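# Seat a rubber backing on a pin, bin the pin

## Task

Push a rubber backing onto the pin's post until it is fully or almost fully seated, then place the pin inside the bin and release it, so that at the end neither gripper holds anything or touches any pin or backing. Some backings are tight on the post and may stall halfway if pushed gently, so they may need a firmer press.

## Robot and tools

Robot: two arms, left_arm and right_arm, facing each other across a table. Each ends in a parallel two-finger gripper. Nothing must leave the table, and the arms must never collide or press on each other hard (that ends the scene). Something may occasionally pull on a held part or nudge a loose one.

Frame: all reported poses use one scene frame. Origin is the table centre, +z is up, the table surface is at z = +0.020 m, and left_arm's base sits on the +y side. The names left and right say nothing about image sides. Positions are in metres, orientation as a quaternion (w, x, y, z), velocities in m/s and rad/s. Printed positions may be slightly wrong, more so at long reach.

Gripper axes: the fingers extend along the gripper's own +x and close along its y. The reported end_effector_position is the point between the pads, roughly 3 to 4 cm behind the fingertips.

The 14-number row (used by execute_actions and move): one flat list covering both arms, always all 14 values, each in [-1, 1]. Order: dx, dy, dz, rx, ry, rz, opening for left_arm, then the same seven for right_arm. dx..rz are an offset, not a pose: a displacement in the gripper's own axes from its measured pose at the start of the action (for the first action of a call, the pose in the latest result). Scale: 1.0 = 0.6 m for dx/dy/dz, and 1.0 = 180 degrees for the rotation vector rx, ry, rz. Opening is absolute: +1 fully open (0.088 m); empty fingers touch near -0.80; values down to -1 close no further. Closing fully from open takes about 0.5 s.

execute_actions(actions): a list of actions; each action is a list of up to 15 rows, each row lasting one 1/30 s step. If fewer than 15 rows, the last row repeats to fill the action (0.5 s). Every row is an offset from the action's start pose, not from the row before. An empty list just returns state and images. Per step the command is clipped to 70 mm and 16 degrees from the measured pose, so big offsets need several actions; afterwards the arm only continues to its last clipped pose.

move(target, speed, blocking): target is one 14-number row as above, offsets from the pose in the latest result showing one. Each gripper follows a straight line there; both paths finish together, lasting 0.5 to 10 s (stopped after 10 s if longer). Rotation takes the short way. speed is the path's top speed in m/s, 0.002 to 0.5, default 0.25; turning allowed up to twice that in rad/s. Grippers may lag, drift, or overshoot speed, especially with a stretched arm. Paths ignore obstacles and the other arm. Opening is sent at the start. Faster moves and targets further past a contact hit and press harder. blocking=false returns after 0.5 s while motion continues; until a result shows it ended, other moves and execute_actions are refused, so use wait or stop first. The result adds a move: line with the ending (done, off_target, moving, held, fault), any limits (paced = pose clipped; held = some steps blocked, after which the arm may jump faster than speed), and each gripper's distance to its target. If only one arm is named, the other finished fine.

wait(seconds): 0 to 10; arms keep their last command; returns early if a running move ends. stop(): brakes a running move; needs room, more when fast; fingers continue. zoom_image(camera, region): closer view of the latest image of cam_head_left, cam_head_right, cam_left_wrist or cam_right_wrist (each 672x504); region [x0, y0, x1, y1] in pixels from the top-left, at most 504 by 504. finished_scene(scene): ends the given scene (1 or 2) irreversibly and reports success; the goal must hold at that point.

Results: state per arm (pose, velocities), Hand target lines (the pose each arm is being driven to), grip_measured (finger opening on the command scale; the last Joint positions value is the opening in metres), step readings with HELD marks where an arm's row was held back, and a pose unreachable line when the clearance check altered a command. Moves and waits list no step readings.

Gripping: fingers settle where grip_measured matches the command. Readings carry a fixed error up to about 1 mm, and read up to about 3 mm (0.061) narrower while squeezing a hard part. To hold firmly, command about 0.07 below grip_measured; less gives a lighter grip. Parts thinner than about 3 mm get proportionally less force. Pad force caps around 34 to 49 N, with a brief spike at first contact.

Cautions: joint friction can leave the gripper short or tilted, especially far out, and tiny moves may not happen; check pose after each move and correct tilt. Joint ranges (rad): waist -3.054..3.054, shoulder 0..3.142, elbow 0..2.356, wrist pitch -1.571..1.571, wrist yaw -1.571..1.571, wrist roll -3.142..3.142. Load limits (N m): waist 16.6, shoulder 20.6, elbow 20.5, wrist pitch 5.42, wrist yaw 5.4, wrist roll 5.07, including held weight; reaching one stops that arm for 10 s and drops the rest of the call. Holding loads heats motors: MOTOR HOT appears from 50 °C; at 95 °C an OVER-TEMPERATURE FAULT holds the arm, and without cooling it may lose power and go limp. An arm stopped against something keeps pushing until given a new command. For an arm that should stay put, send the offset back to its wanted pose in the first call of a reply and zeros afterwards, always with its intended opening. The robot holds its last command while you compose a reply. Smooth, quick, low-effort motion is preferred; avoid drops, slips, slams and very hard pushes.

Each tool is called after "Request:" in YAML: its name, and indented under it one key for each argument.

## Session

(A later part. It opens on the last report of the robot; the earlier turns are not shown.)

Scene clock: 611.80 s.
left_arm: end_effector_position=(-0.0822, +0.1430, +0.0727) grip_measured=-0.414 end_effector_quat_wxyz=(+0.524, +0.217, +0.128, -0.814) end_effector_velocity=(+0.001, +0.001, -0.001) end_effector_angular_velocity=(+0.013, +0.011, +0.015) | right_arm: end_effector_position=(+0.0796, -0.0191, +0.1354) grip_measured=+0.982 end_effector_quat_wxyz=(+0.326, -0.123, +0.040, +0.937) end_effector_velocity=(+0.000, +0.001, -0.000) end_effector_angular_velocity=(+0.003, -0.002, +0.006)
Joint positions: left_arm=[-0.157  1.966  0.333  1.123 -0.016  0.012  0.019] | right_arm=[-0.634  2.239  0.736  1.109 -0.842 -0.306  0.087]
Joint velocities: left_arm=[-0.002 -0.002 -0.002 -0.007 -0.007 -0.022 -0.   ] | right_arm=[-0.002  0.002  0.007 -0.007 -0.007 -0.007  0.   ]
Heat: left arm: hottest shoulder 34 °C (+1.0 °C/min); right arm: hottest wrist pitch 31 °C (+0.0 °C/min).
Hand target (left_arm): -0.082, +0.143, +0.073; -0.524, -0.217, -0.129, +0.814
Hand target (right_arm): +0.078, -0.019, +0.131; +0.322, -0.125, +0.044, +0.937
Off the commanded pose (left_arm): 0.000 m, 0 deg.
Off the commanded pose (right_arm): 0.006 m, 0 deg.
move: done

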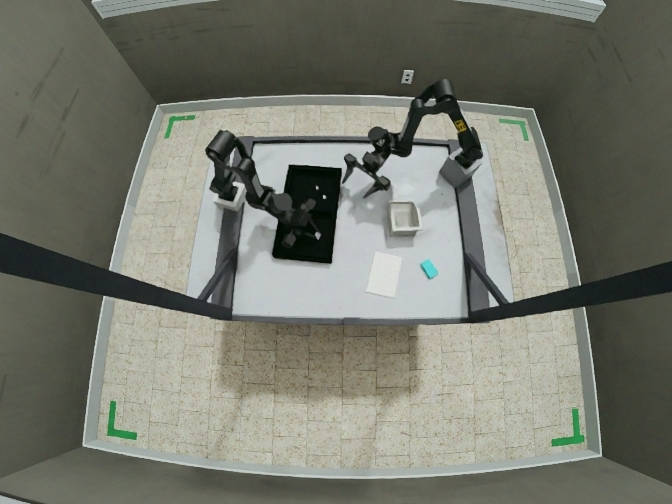

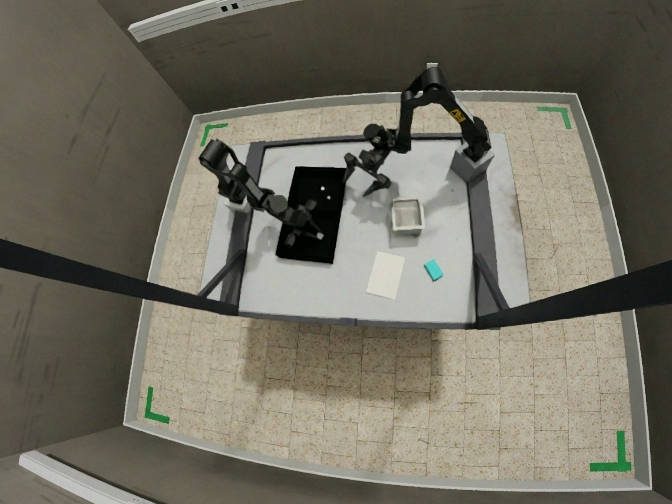

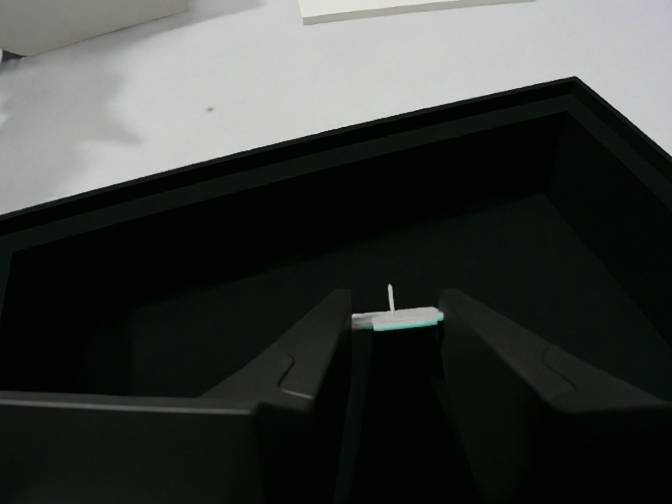

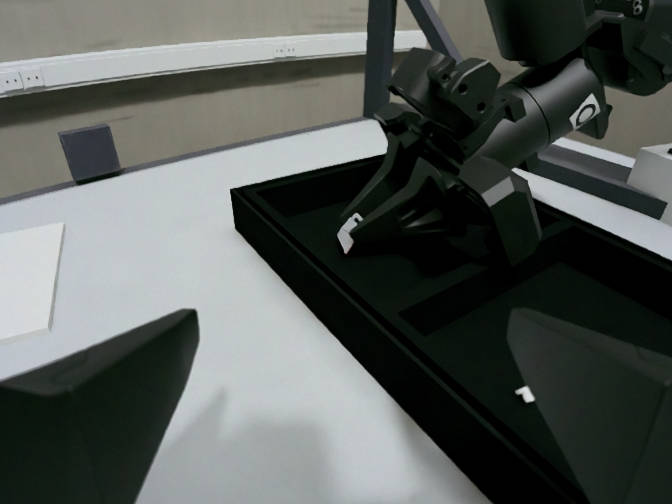

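Request:
move:
  target: [0.004, 0, -0.007, 0.03, 0, 0, -0.48, 0, 0, 0, 0, 0, 0, 1]
  speed: 0.05

Request:
zoom_image:
  camera: "cam_right_wrist"
  region: [310, 190, 430, 290]

Scene clock: 644.37 s.
left_arm: end_effector_position=(-0.0823, +0.1428, +0.0698) grip_measured=-0.414 end_effector_quat_wxyz=(+0.514, +0.238, +0.091, -0.819) end_effector_velocity=(+0.000, +0.000, +0.000) end_effector_angular_velocity=(-0.006, -0.008, +0.000) | right_arm: end_effector_position=(+0.0795, -0.0190, +0.1354) grip_measured=+0.982 end_effector_quat_wxyz=(+0.325, -0.123, +0.040, +0.937) end_effector_velocity=(+0.002, +0.000, -0.001) end_effector_angular_velocity=(-0.002, -0.007, -0.007)
Joint positions: left_arm=[-0.157  1.991  0.333  1.152 -0.016  0.1    0.019] | right_arm=[-0.634  2.239  0.737  1.107 -0.842 -0.307  0.087]
Joint velocities: left_arm=[-0.002  0.002 -0.002  0.007 -0.007  0.007 -0.   ] | right_arm=[-0.002 -0.002 -0.002 -0.007  0.007 -0.007 -0.   ]
Heat: left arm: hottest shoulder 33 °C (+0.0 °C/min); right arm: hottest wrist pitch 31 °C (+0.0 °C/min).
Hand target (left_arm): -0.082, +0.143, +0.068; -0.513, -0.241, -0.090, +0.819
Hand target (right_arm): +0.080, -0.019, +0.135; +0.326, -0.123, +0.040, +0.936
Off the commanded pose (left_arm): 0.002 m, 0 deg.
Off the commanded pose (right_arm): 0.000 m, 0 deg.
move: done

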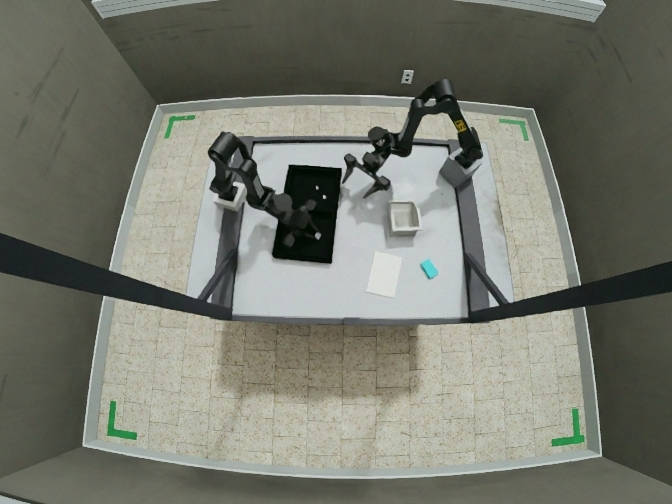

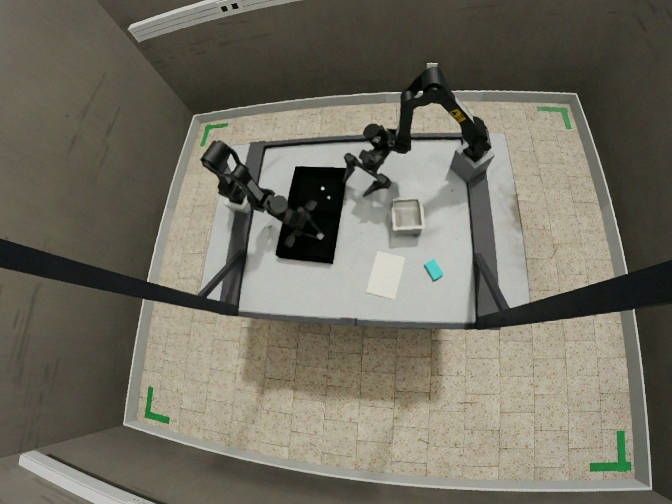

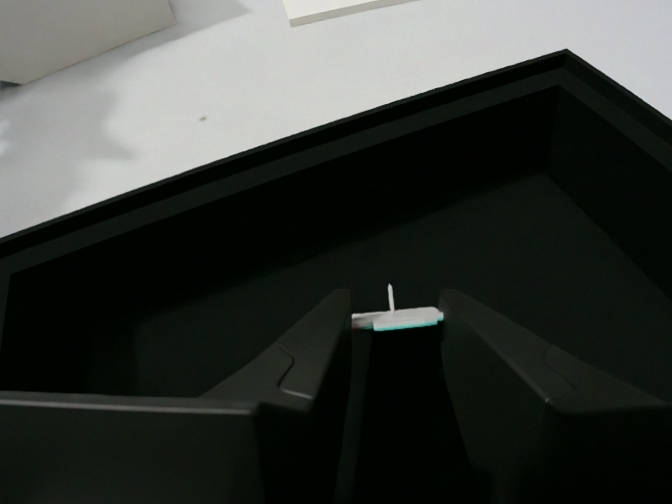

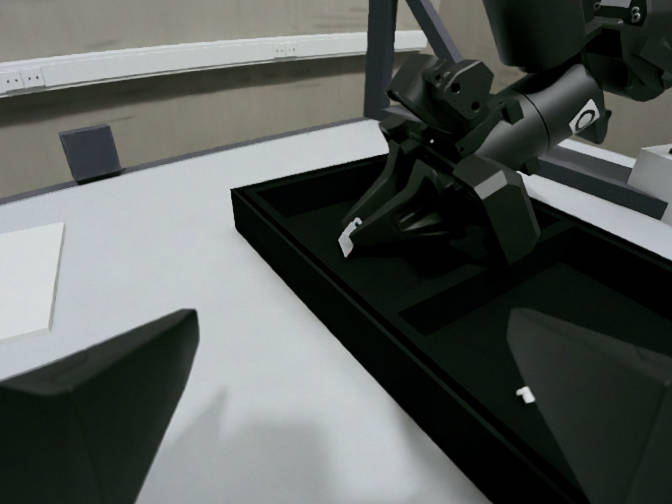

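Region (310, 190, 430, 290) of cam_right_wrist's 672x504 image, scaled by 4.200, with more detail than that image has.

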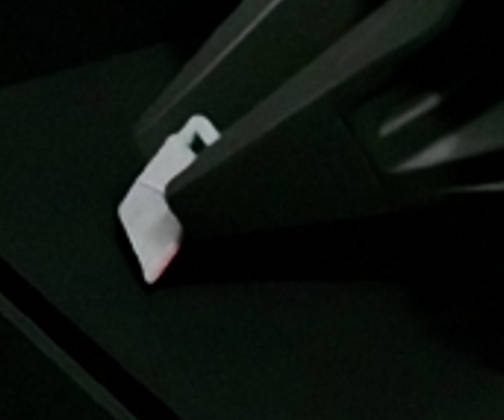

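Request:
move:
  target: [0.005, -0.001, -0.009, 0.025, 0, 0, -0.48, 0, 0, 0, 0, 0, 0, 1]
  speed: 0.04

Request:
zoom_image:
  camera: "cam_right_wrist"
  region: [310, 190, 430, 290]

Scene clock: 651.53 s.
left_arm: end_effector_position=(-0.0823, +0.1429, +0.0651) grip_measured=-0.414 end_effector_quat_wxyz=(+0.505, +0.256, +0.061, -0.822) end_effector_velocity=(-0.002, +0.001, +0.000) end_effector_angular_velocity=(-0.003, -0.002, -0.012) | right_arm: end_effector_position=(+0.0795, -0.0190, +0.1354) grip_measured=+0.982 end_effector_quat_wxyz=(+0.325, -0.123, +0.040, +0.937) end_effector_velocity=(+0.000, -0.002, -0.003) end_effector_angular_velocity=(-0.016, -0.002, +0.006)
Joint positions: left_arm=[-0.157  2.026  0.333  1.19  -0.016  0.173  0.019] | right_arm=[-0.634  2.239  0.737  1.107 -0.842 -0.307  0.087]
Joint velocities: left_arm=[-0.002  0.002 -0.002  0.007  0.007  0.007  0.   ] | right_arm=[-0.002 -0.002 -0.002 -0.022 -0.007 -0.007 -0.   ]
Heat: left arm: hottest shoulder 33 °C (-1.0 °C/min); right arm: hottest wrist pitch 32 °C (+1.0 °C/min).
Hand target (left_arm): -0.082, +0.143, +0.063; -0.504, -0.259, -0.059, +0.822
Hand target (right_arm): +0.079, -0.019, +0.135; +0.325, -0.123, +0.040, +0.937
Off the commanded pose (left_arm): 0.002 m, 0 deg.
Off the commanded pose (right_arm): 0.000 m, 0 deg.
move: done

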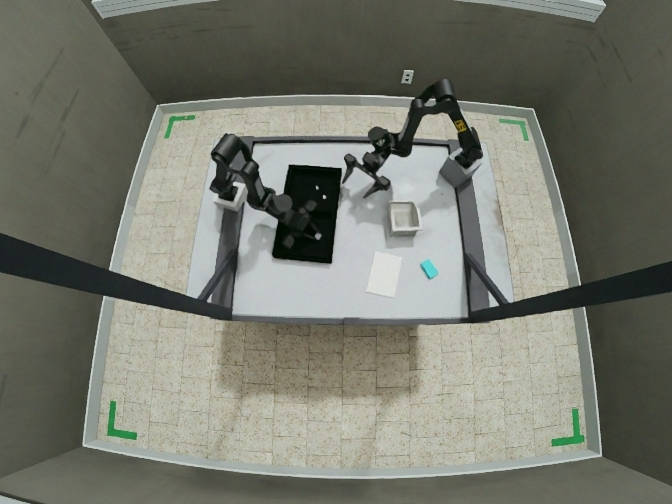

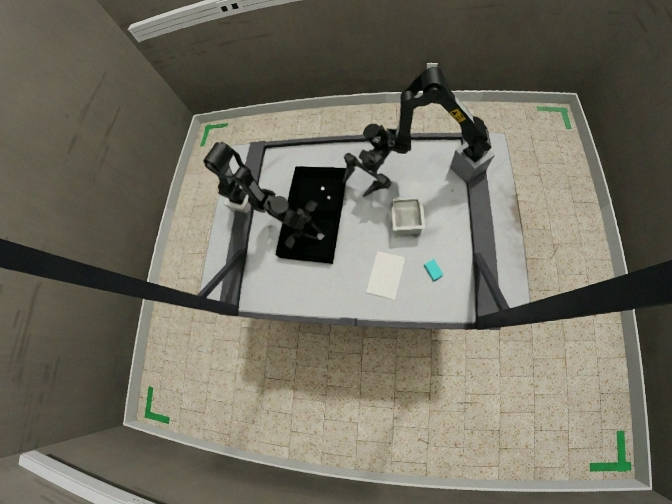

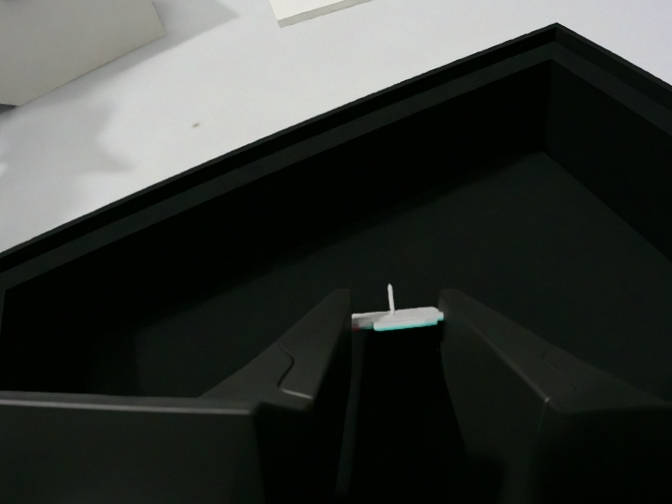

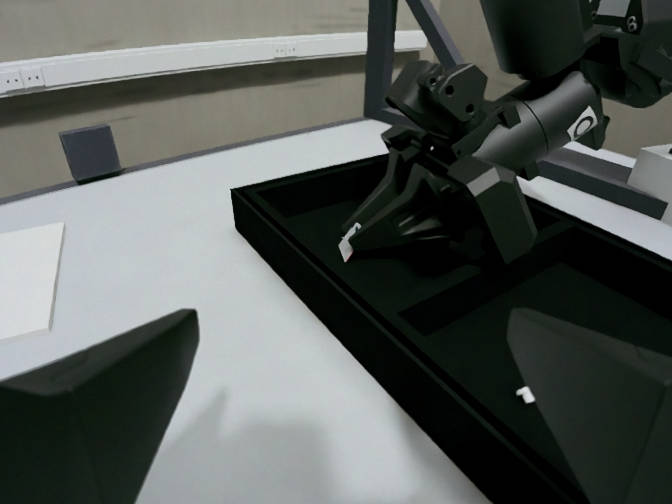

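Region (310, 190, 430, 290) of cam_right_wrist's 672x504 image, scaled by 4.200, with more detail than that image has.

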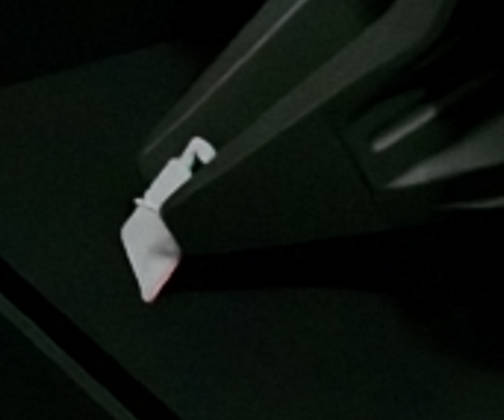

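Request:
move:
  target: [0.0035, -0.001, -0.006, 0, 0.022, 0, -0.48, 0, 0, 0, 0, 0, 0, 1]
  speed: 0.04

Request:
zoom_image:
  camera: "cam_right_wrist"
  region: [310, 190, 430, 290]

Scene clock: 659.00 s.
left_arm: end_effector_position=(-0.0817, +0.1440, +0.0597) grip_measured=-0.477 end_effector_quat_wxyz=(+0.501, +0.286, +0.076, -0.813) end_effector_velocity=(+0.001, +0.000, -0.001) end_effector_angular_velocity=(-0.001, -0.033, -0.001) | right_arm: end_effector_position=(+0.0795, -0.0190, +0.1354) grip_measured=+0.982 end_effector_quat_wxyz=(+0.325, -0.123, +0.040, +0.937) end_effector_velocity=(+0.002, -0.001, -0.003) end_effector_angular_velocity=(-0.016, -0.008, -0.007)
Joint positions: left_arm=[-0.163  1.981  0.358  1.05  -0.03   0.174  0.016] | right_arm=[-0.634  2.239  0.737  1.107 -0.842 -0.307  0.087]
Joint velocities: left_arm=[-0.007 -0.007  0.002 -0.022 -0.022  0.022 -0.   ] | right_arm=[-0.002 -0.002 -0.002 -0.022  0.007 -0.007 -0.   ]
Heat: left arm: hottest shoulder 33 °C (-1.0 °C/min); right arm: hottest wrist pitch 32 °C (+1.0 °C/min).
Hand target (left_arm): -0.082, +0.143, +0.061; -0.502, -0.284, -0.078, +0.813
Hand target (right_arm): +0.079, -0.019, +0.135; +0.325, -0.123, +0.040, +0.937
Off the commanded pose (left_arm): 0.002 m, 0 deg.
Off the commanded pose (right_arm): 0.000 m, 0 deg.
move: done

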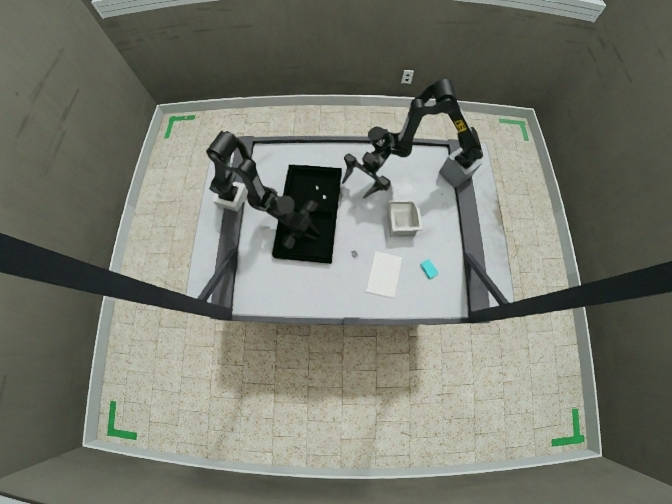

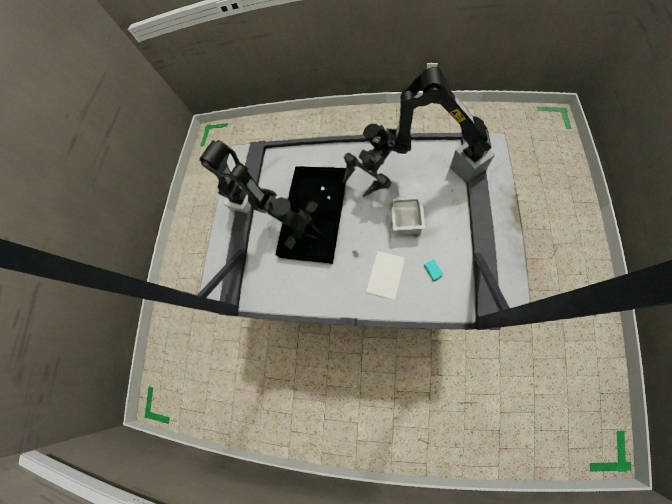

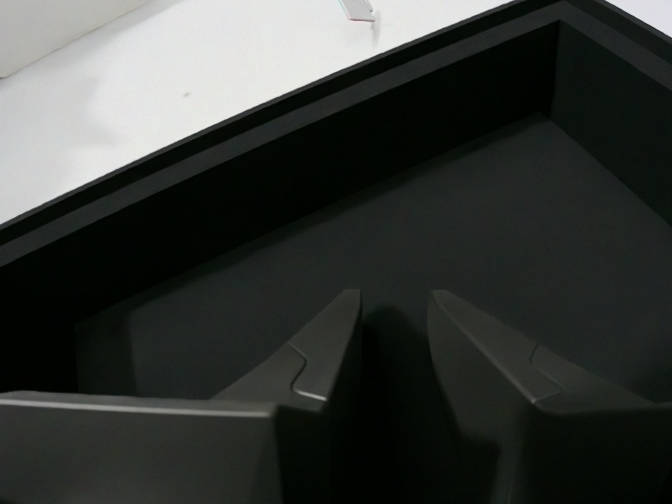

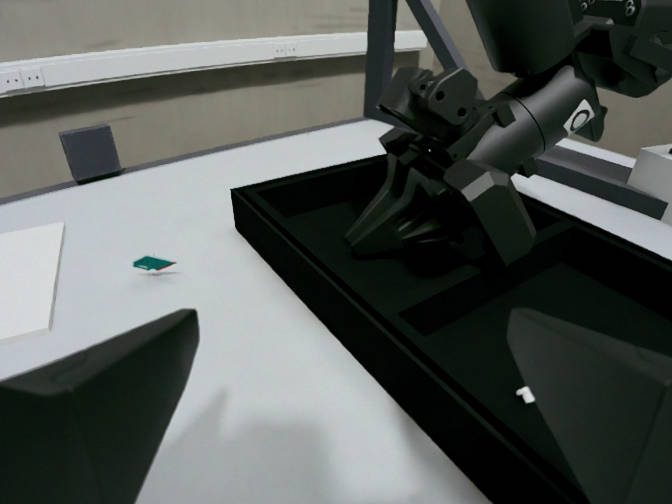

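Region (310, 190, 430, 290) of cam_right_wrist's 672x504 image, scaled by 4.200, with more detail than that image has.

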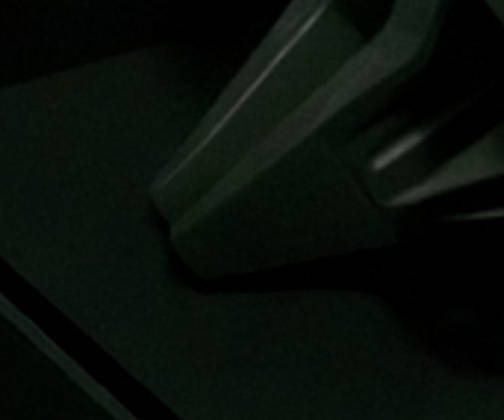

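Request:
wait:
  seconds: 0.5

Request:
zoom_image:
  camera: "cam_right_wrist"
  region: [80, 220, 240, 320]

Scene clock: 662.77 s.
left_arm: end_effector_position=(-0.0817, +0.1440, +0.0596) grip_measured=-0.477 end_effector_quat_wxyz=(+0.501, +0.286, +0.077, -0.813) end_effector_velocity=(+0.001, +0.001, +0.001) end_effector_angular_velocity=(+0.003, +0.001, +0.008) | right_arm: end_effector_position=(+0.0795, -0.0190, +0.1354) grip_measured=+0.982 end_effector_quat_wxyz=(+0.325, -0.123, +0.040, +0.937) end_effector_velocity=(+0.000, +0.000, +0.001) end_effector_angular_velocity=(+0.003, -0.002, +0.006)
Joint positions: left_arm=[-0.163  1.981  0.359  1.049 -0.031  0.174  0.016] | right_arm=[-0.634  2.239  0.737  1.107 -0.842 -0.307  0.087]
Joint velocities: left_arm=[-0.002 -0.007 -0.002 -0.007 -0.007 -0.007 -0.   ] | right_arm=[-0.002 -0.002  0.002 -0.007 -0.007 -0.007 -0.   ]
Heat: left arm: hottest shoulder 33 °C (-1.0 °C/min); right arm: hottest wrist pitch 32 °C (+1.0 °C/min).
Hand target (left_arm): -0.082, +0.143, +0.061; -0.502, -0.284, -0.078, +0.813
Hand target (right_arm): +0.079, -0.019, +0.135; +0.325, -0.123, +0.040, +0.937
Off the commanded pose (left_arm): 0.002 m, 0 deg.
Off the commanded pose (right_arm): 0.000 m, 0 deg.
wait: 0.50 s; at rest from the start

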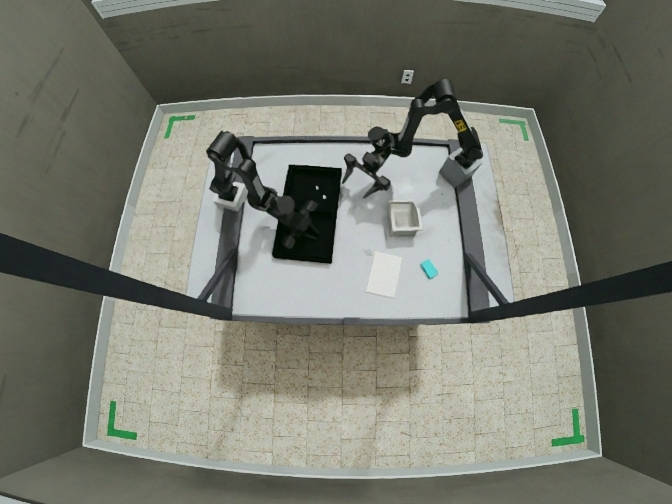

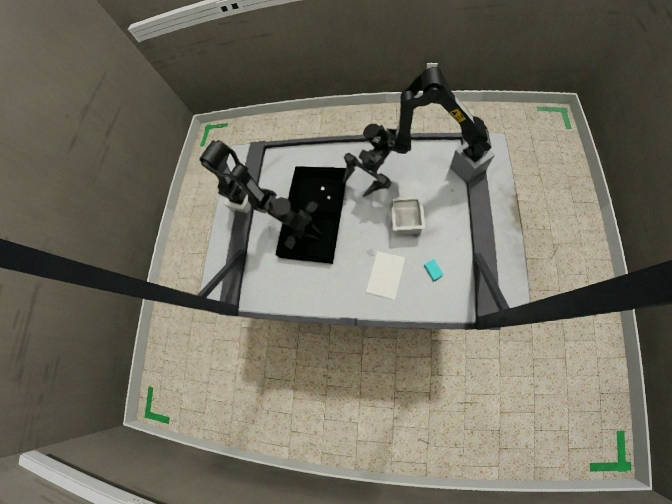

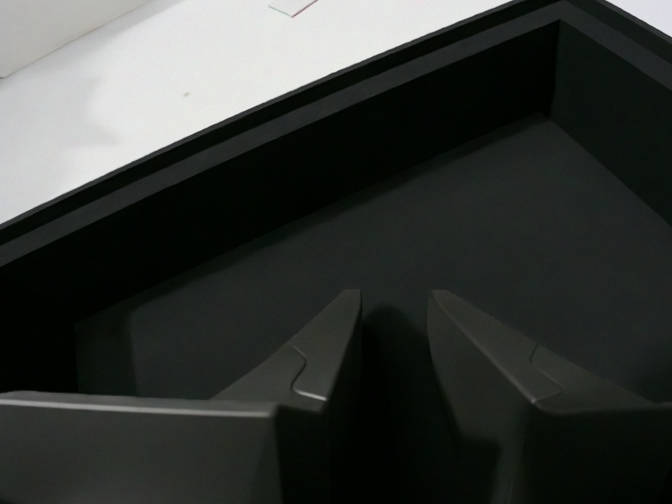

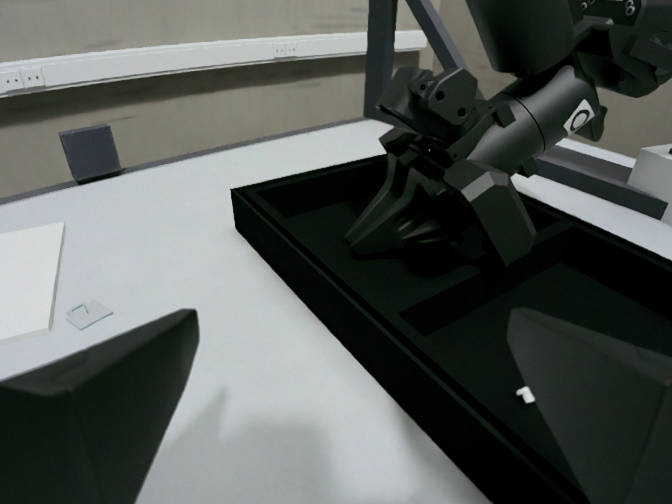

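Region (80, 220, 240, 320) of cam_right_wrist's 672x504 image, scaled by 3.150, with more detail than that image has; it fills the top 315 rows of this view, and the rest is white.

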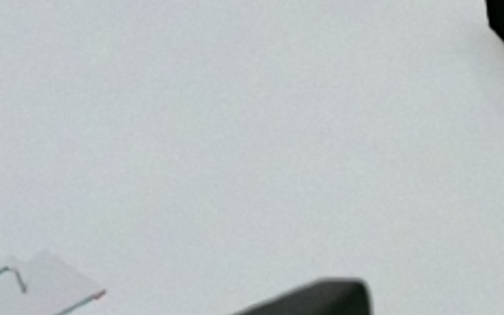

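Request:
move:
  target: [-0.2022, 0.2893, 0.0132, -0.2063, 0.3195, 0.052, 0.0, 0.1883, 0.3317, 0.0717, 0.0245, 0.3061, -0.0244, 0.0]
  speed: 0.25

Scene clock: 760.60 s.
left_arm: end_effector_position=(+0.1047, +0.1507, +0.1575) grip_measured=-0.003 end_effector_quat_wxyz=(+0.522, +0.481, +0.521, -0.475) end_effector_velocity=(+0.000, +0.001, -0.002) end_effector_angular_velocity=(+0.013, -0.006, -0.010) | right_arm: end_effector_position=(-0.1362, -0.1008, +0.1493) grip_measured=+0.002 end_effector_quat_wxyz=(+0.311, -0.530, +0.212, +0.760) end_effector_velocity=(+0.000, +0.000, -0.002) end_effector_angular_velocity=(-0.018, +0.007, +0.007)
Joint positions: left_arm=[ 0.396  1.784  1.279 -1.07  -0.007  0.027  0.039] | right_arm=[ 0.141  2.149  1.5   -0.566  0.006 -0.006  0.039]
Joint velocities: left_arm=[-0.002  0.007  0.002 -0.007 -0.007  0.007 -0.   ] | right_arm=[-0.007  0.007  0.007 -0.007 -0.022 -0.007 -0.   ]
Heat: left arm: hottest shoulder 34 °C (+0.0 °C/min); right arm: hottest shoulder 37 °C (+2.0 °C/min).
Hand target (left_arm): +0.107, +0.148, +0.158; +0.525, +0.479, +0.521, -0.472
Hand target (right_arm): -0.136, -0.100, +0.145; +0.312, -0.534, +0.214, +0.756
Off the commanded pose (left_arm): 0.003 m, 1 deg.
Off the commanded pose (right_arm): 0.003 m, 1 deg.
move: done

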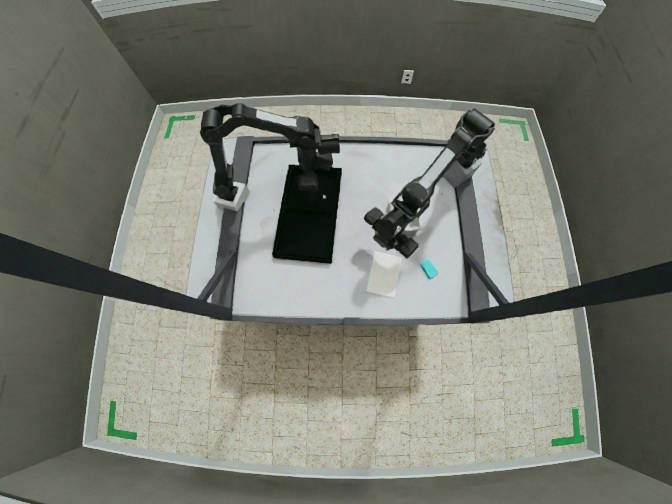

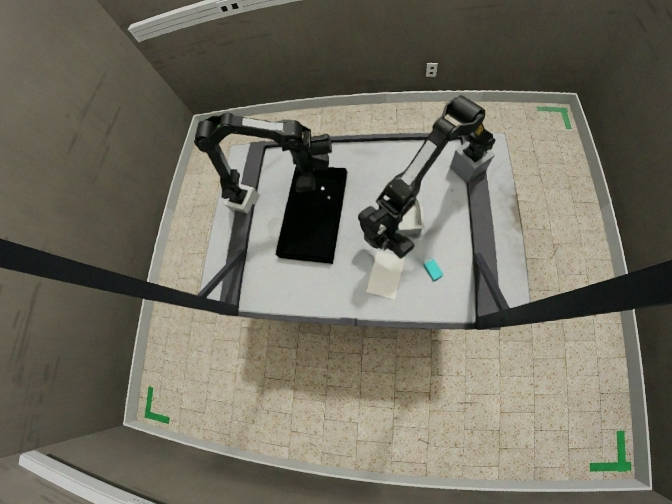

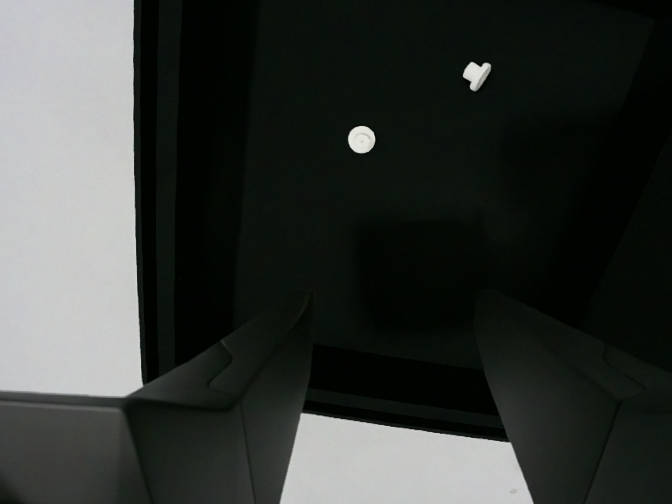

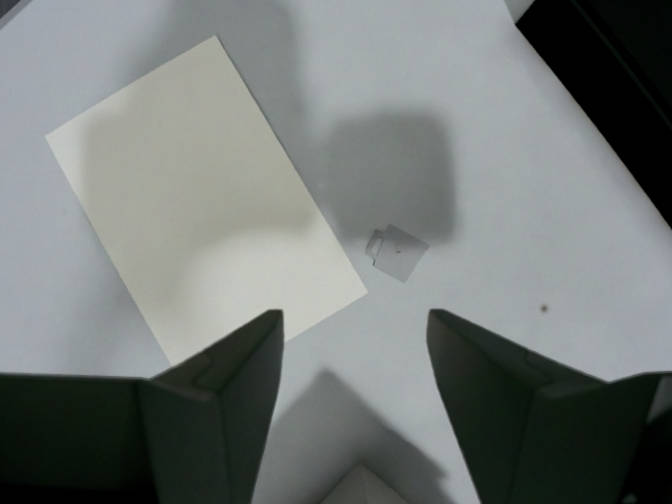

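Request:
move:
  target: [0.0833, 0.0143, 0.0417, 0, 0, 0, -0.2, 0.0833, -0.0383, -0.0283, 0, 0, 0, -0.2]
  speed: 0.1

Scene clock: 779.17 s.
left_arm: end_effector_position=(+0.1146, +0.1245, +0.1121) grip_measured=-0.197 end_effector_quat_wxyz=(+0.526, +0.477, +0.517, -0.478) end_effector_velocity=(+0.000, +0.001, -0.002) end_effector_angular_velocity=(+0.003, -0.007, +0.020) | right_arm: end_effector_position=(-0.1238, -0.0801, +0.1054) grip_measured=-0.198 end_effector_quat_wxyz=(+0.315, -0.523, +0.209, +0.764) end_effector_velocity=(+0.000, -0.000, +0.001) end_effector_angular_velocity=(-0.005, +0.001, +0.007)
Joint positions: left_arm=[ 0.416  1.927  1.276 -0.908 -0.007  0.045  0.029] | right_arm=[ 0.087  2.238  1.447 -0.406 -0.012 -0.056  0.029]
Joint velocities: left_arm=[-0.002  0.002 -0.007  0.007 -0.007 -0.022  0.   ] | right_arm=[-0.002 -0.002  0.002 -0.007 -0.007 -0.007 -0.   ]
Heat: left arm: hottest shoulder 34 °C (+0.0 °C/min); right arm: hottest shoulder 38 °C (+2.0 °C/min).
Hand target (left_arm): +0.115, +0.127, +0.107; +0.522, +0.481, +0.521, -0.475
Hand target (right_arm): -0.121, -0.083, +0.097; +0.311, -0.530, +0.213, +0.760
Off the commanded pose (left_arm): 0.005 m, 1 deg.
Off the commanded pose (right_arm): 0.010 m, 1 deg.
move: off_target (right_arm)

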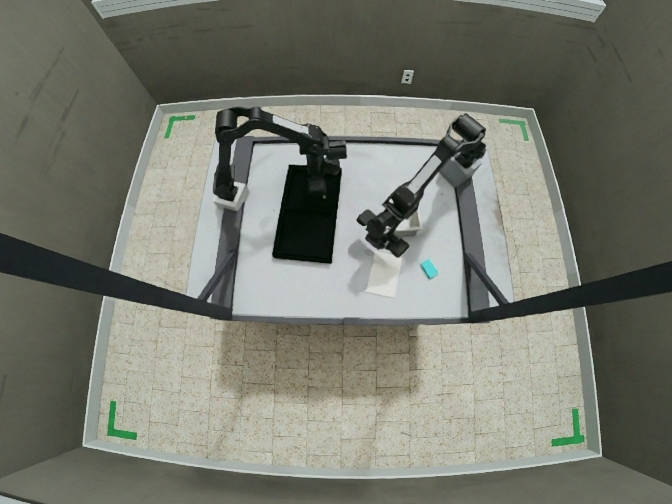

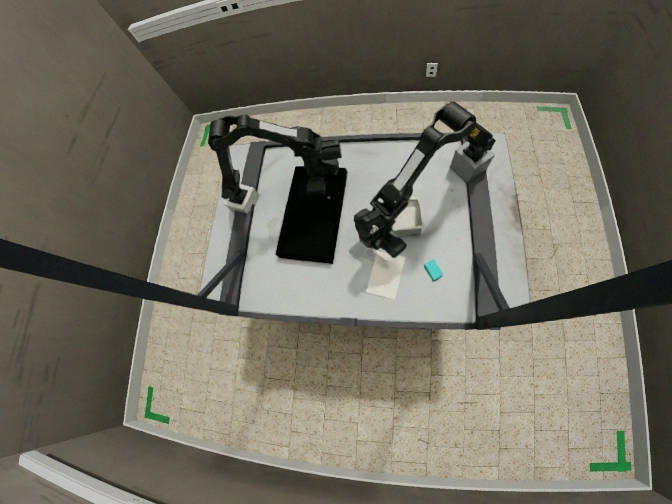

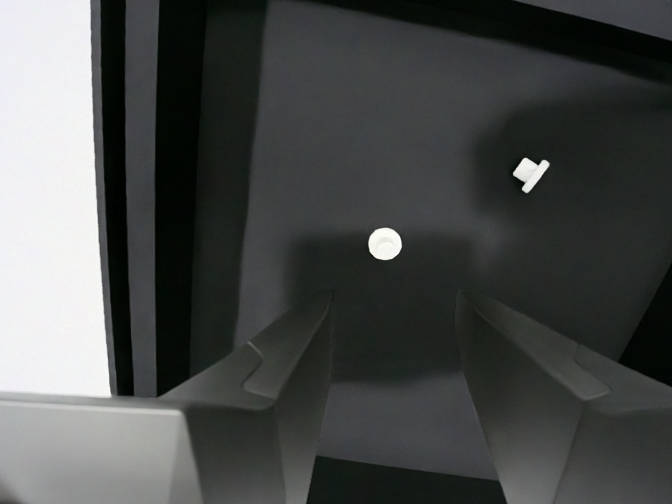

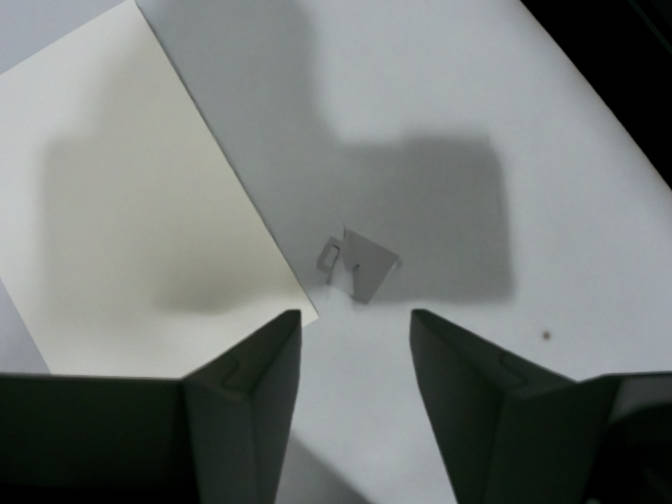

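Request:
execute_actions:
  actions: []

Scene clock: 806.17 s.
left_arm: end_effector_position=(+0.1146, +0.1244, +0.1121) grip_measured=-0.197 end_effector_quat_wxyz=(+0.526, +0.477, +0.517, -0.478) end_effector_velocity=(+0.002, +0.001, +0.003) end_effector_angular_velocity=(-0.002, -0.007, +0.025) | right_arm: end_effector_position=(-0.1238, -0.0800, +0.1053) grip_measured=-0.198 end_effector_quat_wxyz=(+0.315, -0.523, +0.209, +0.764) end_effector_velocity=(+0.002, +0.001, +0.001) end_effector_angular_velocity=(-0.005, +0.001, +0.002)
Joint positions: left_arm=[ 0.416  1.927  1.276 -0.908 -0.007  0.045  0.029] | right_arm=[ 0.087  2.239  1.447 -0.405 -0.012 -0.056  0.029]
Joint velocities: left_arm=[ 0.002 -0.007  0.002 -0.007 -0.007 -0.022 -0.   ] | right_arm=[-0.007 -0.002  0.002 -0.007 -0.007 -0.007  0.   ]
Heat: left arm: hottest shoulder 35 °C (+1.0 °C/min); right arm: hottest shoulder 39 °C (+2.0 °C/min).
Hand target (left_arm): +0.115, +0.127, +0.107; +0.522, +0.481, +0.521, -0.475
Hand target (right_arm): -0.121, -0.083, +0.097; +0.311, -0.530, +0.213, +0.760
Off the commanded pose (left_arm): 0.005 m, 1 deg.
Off the commanded pose (right_arm): 0.010 m, 1 deg.

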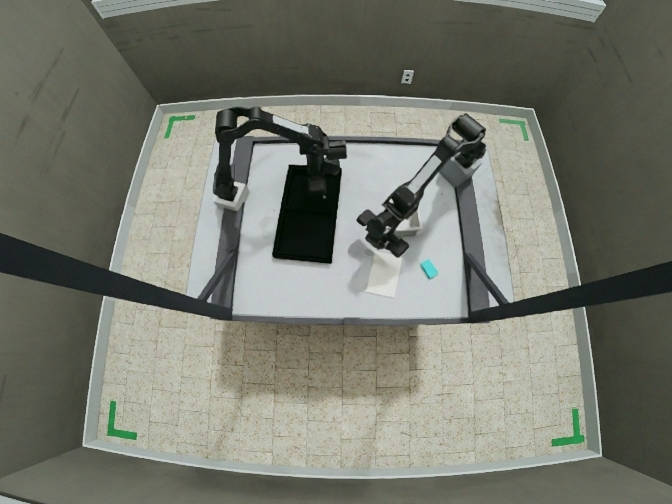

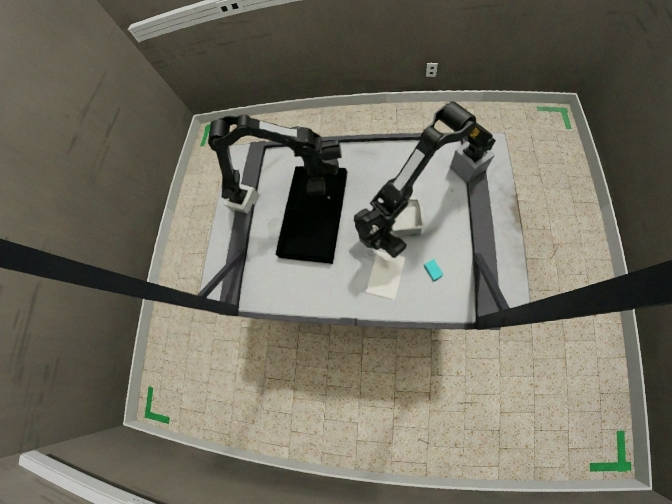

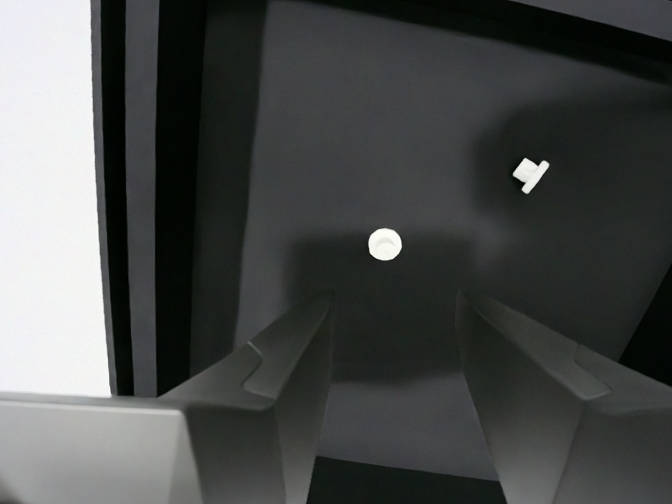

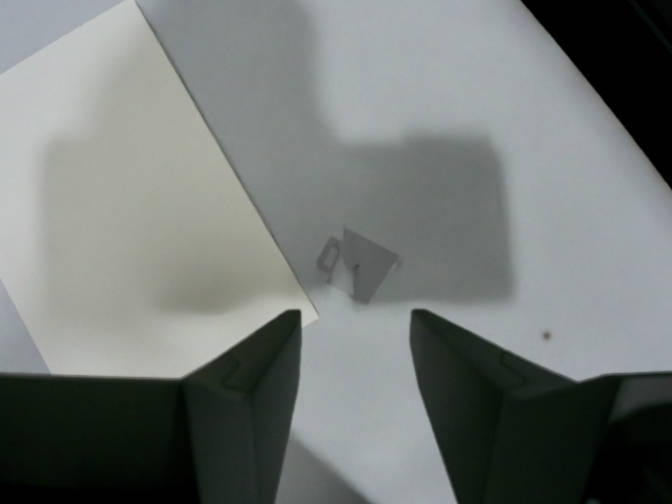

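Request:
move:
  target: [0.055,0.004,0,0,0,0,-0.2, 0.065,0,-0.004,0,0,0,-0.2]
  speed: 0.06

Scene clock: 870.53 s.
left_arm: end_effector_position=(+0.1163, +0.1207, +0.0843) grip_measured=-0.197 end_effector_quat_wxyz=(+0.531, +0.472, +0.513, -0.481) end_effector_velocity=(+0.002, -0.001, +0.000) end_effector_angular_velocity=(-0.006, -0.008, +0.010) | right_arm: end_effector_position=(-0.1315, -0.0716, +0.0729) grip_measured=-0.198 end_effector_quat_wxyz=(+0.315, -0.522, +0.209, +0.765) end_effector_velocity=(-0.003, +0.007, +0.004) end_effector_angular_velocity=(+0.017, +0.014, +0.016)
Joint positions: left_arm=[ 0.42   1.976  1.222 -0.789 -0.007  0.047  0.029] | right_arm=[ 0.087  2.342  1.479 -0.331 -0.012 -0.056  0.029]
Joint velocities: left_arm=[ 0.002 -0.002 -0.002  0.007 -0.007 -0.007 -0.   ] | right_arm=[-0.007  0.002  0.017  0.007 -0.007 -0.022 -0.   ]
Heat: left arm: hottest shoulder 35 °C (+0.0 °C/min); right arm: hottest shoulder 42 °C (+2.0 °C/min).
Hand target (left_arm): +0.117, +0.125, +0.079; +0.526, +0.477, +0.517, -0.478
Hand target (right_arm): -0.132, -0.071, +0.068; +0.315, -0.523, +0.209, +0.764
Off the commanded pose (left_arm): 0.006 m, 1 deg.
Off the commanded pose (right_arm): 0.005 m, 0 deg.
move: done

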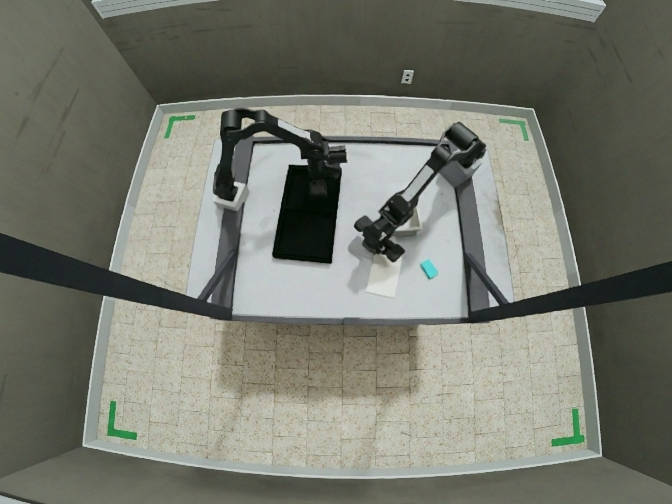

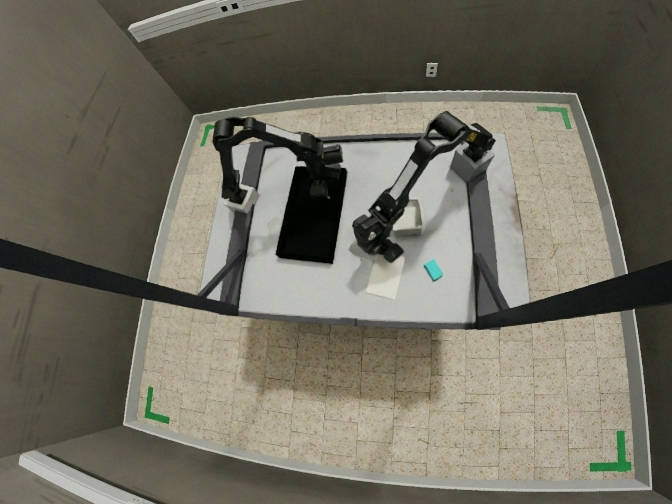

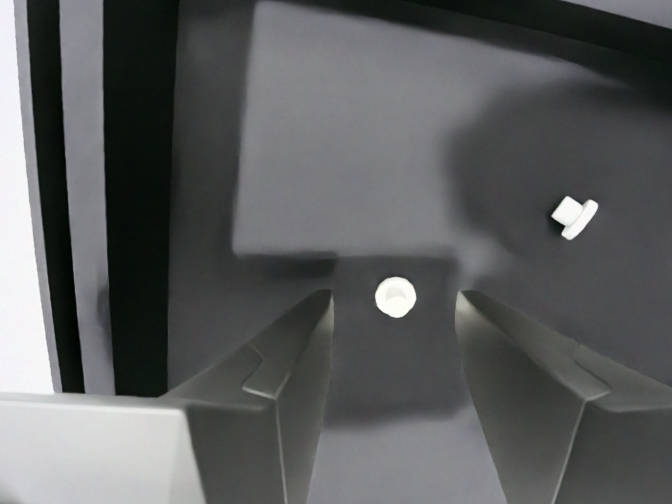

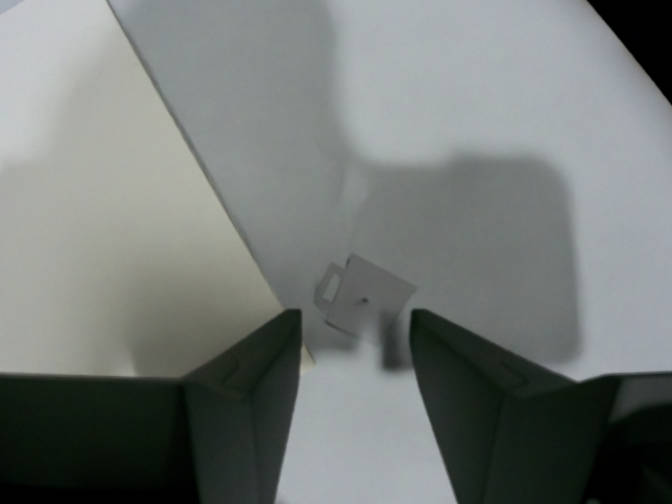

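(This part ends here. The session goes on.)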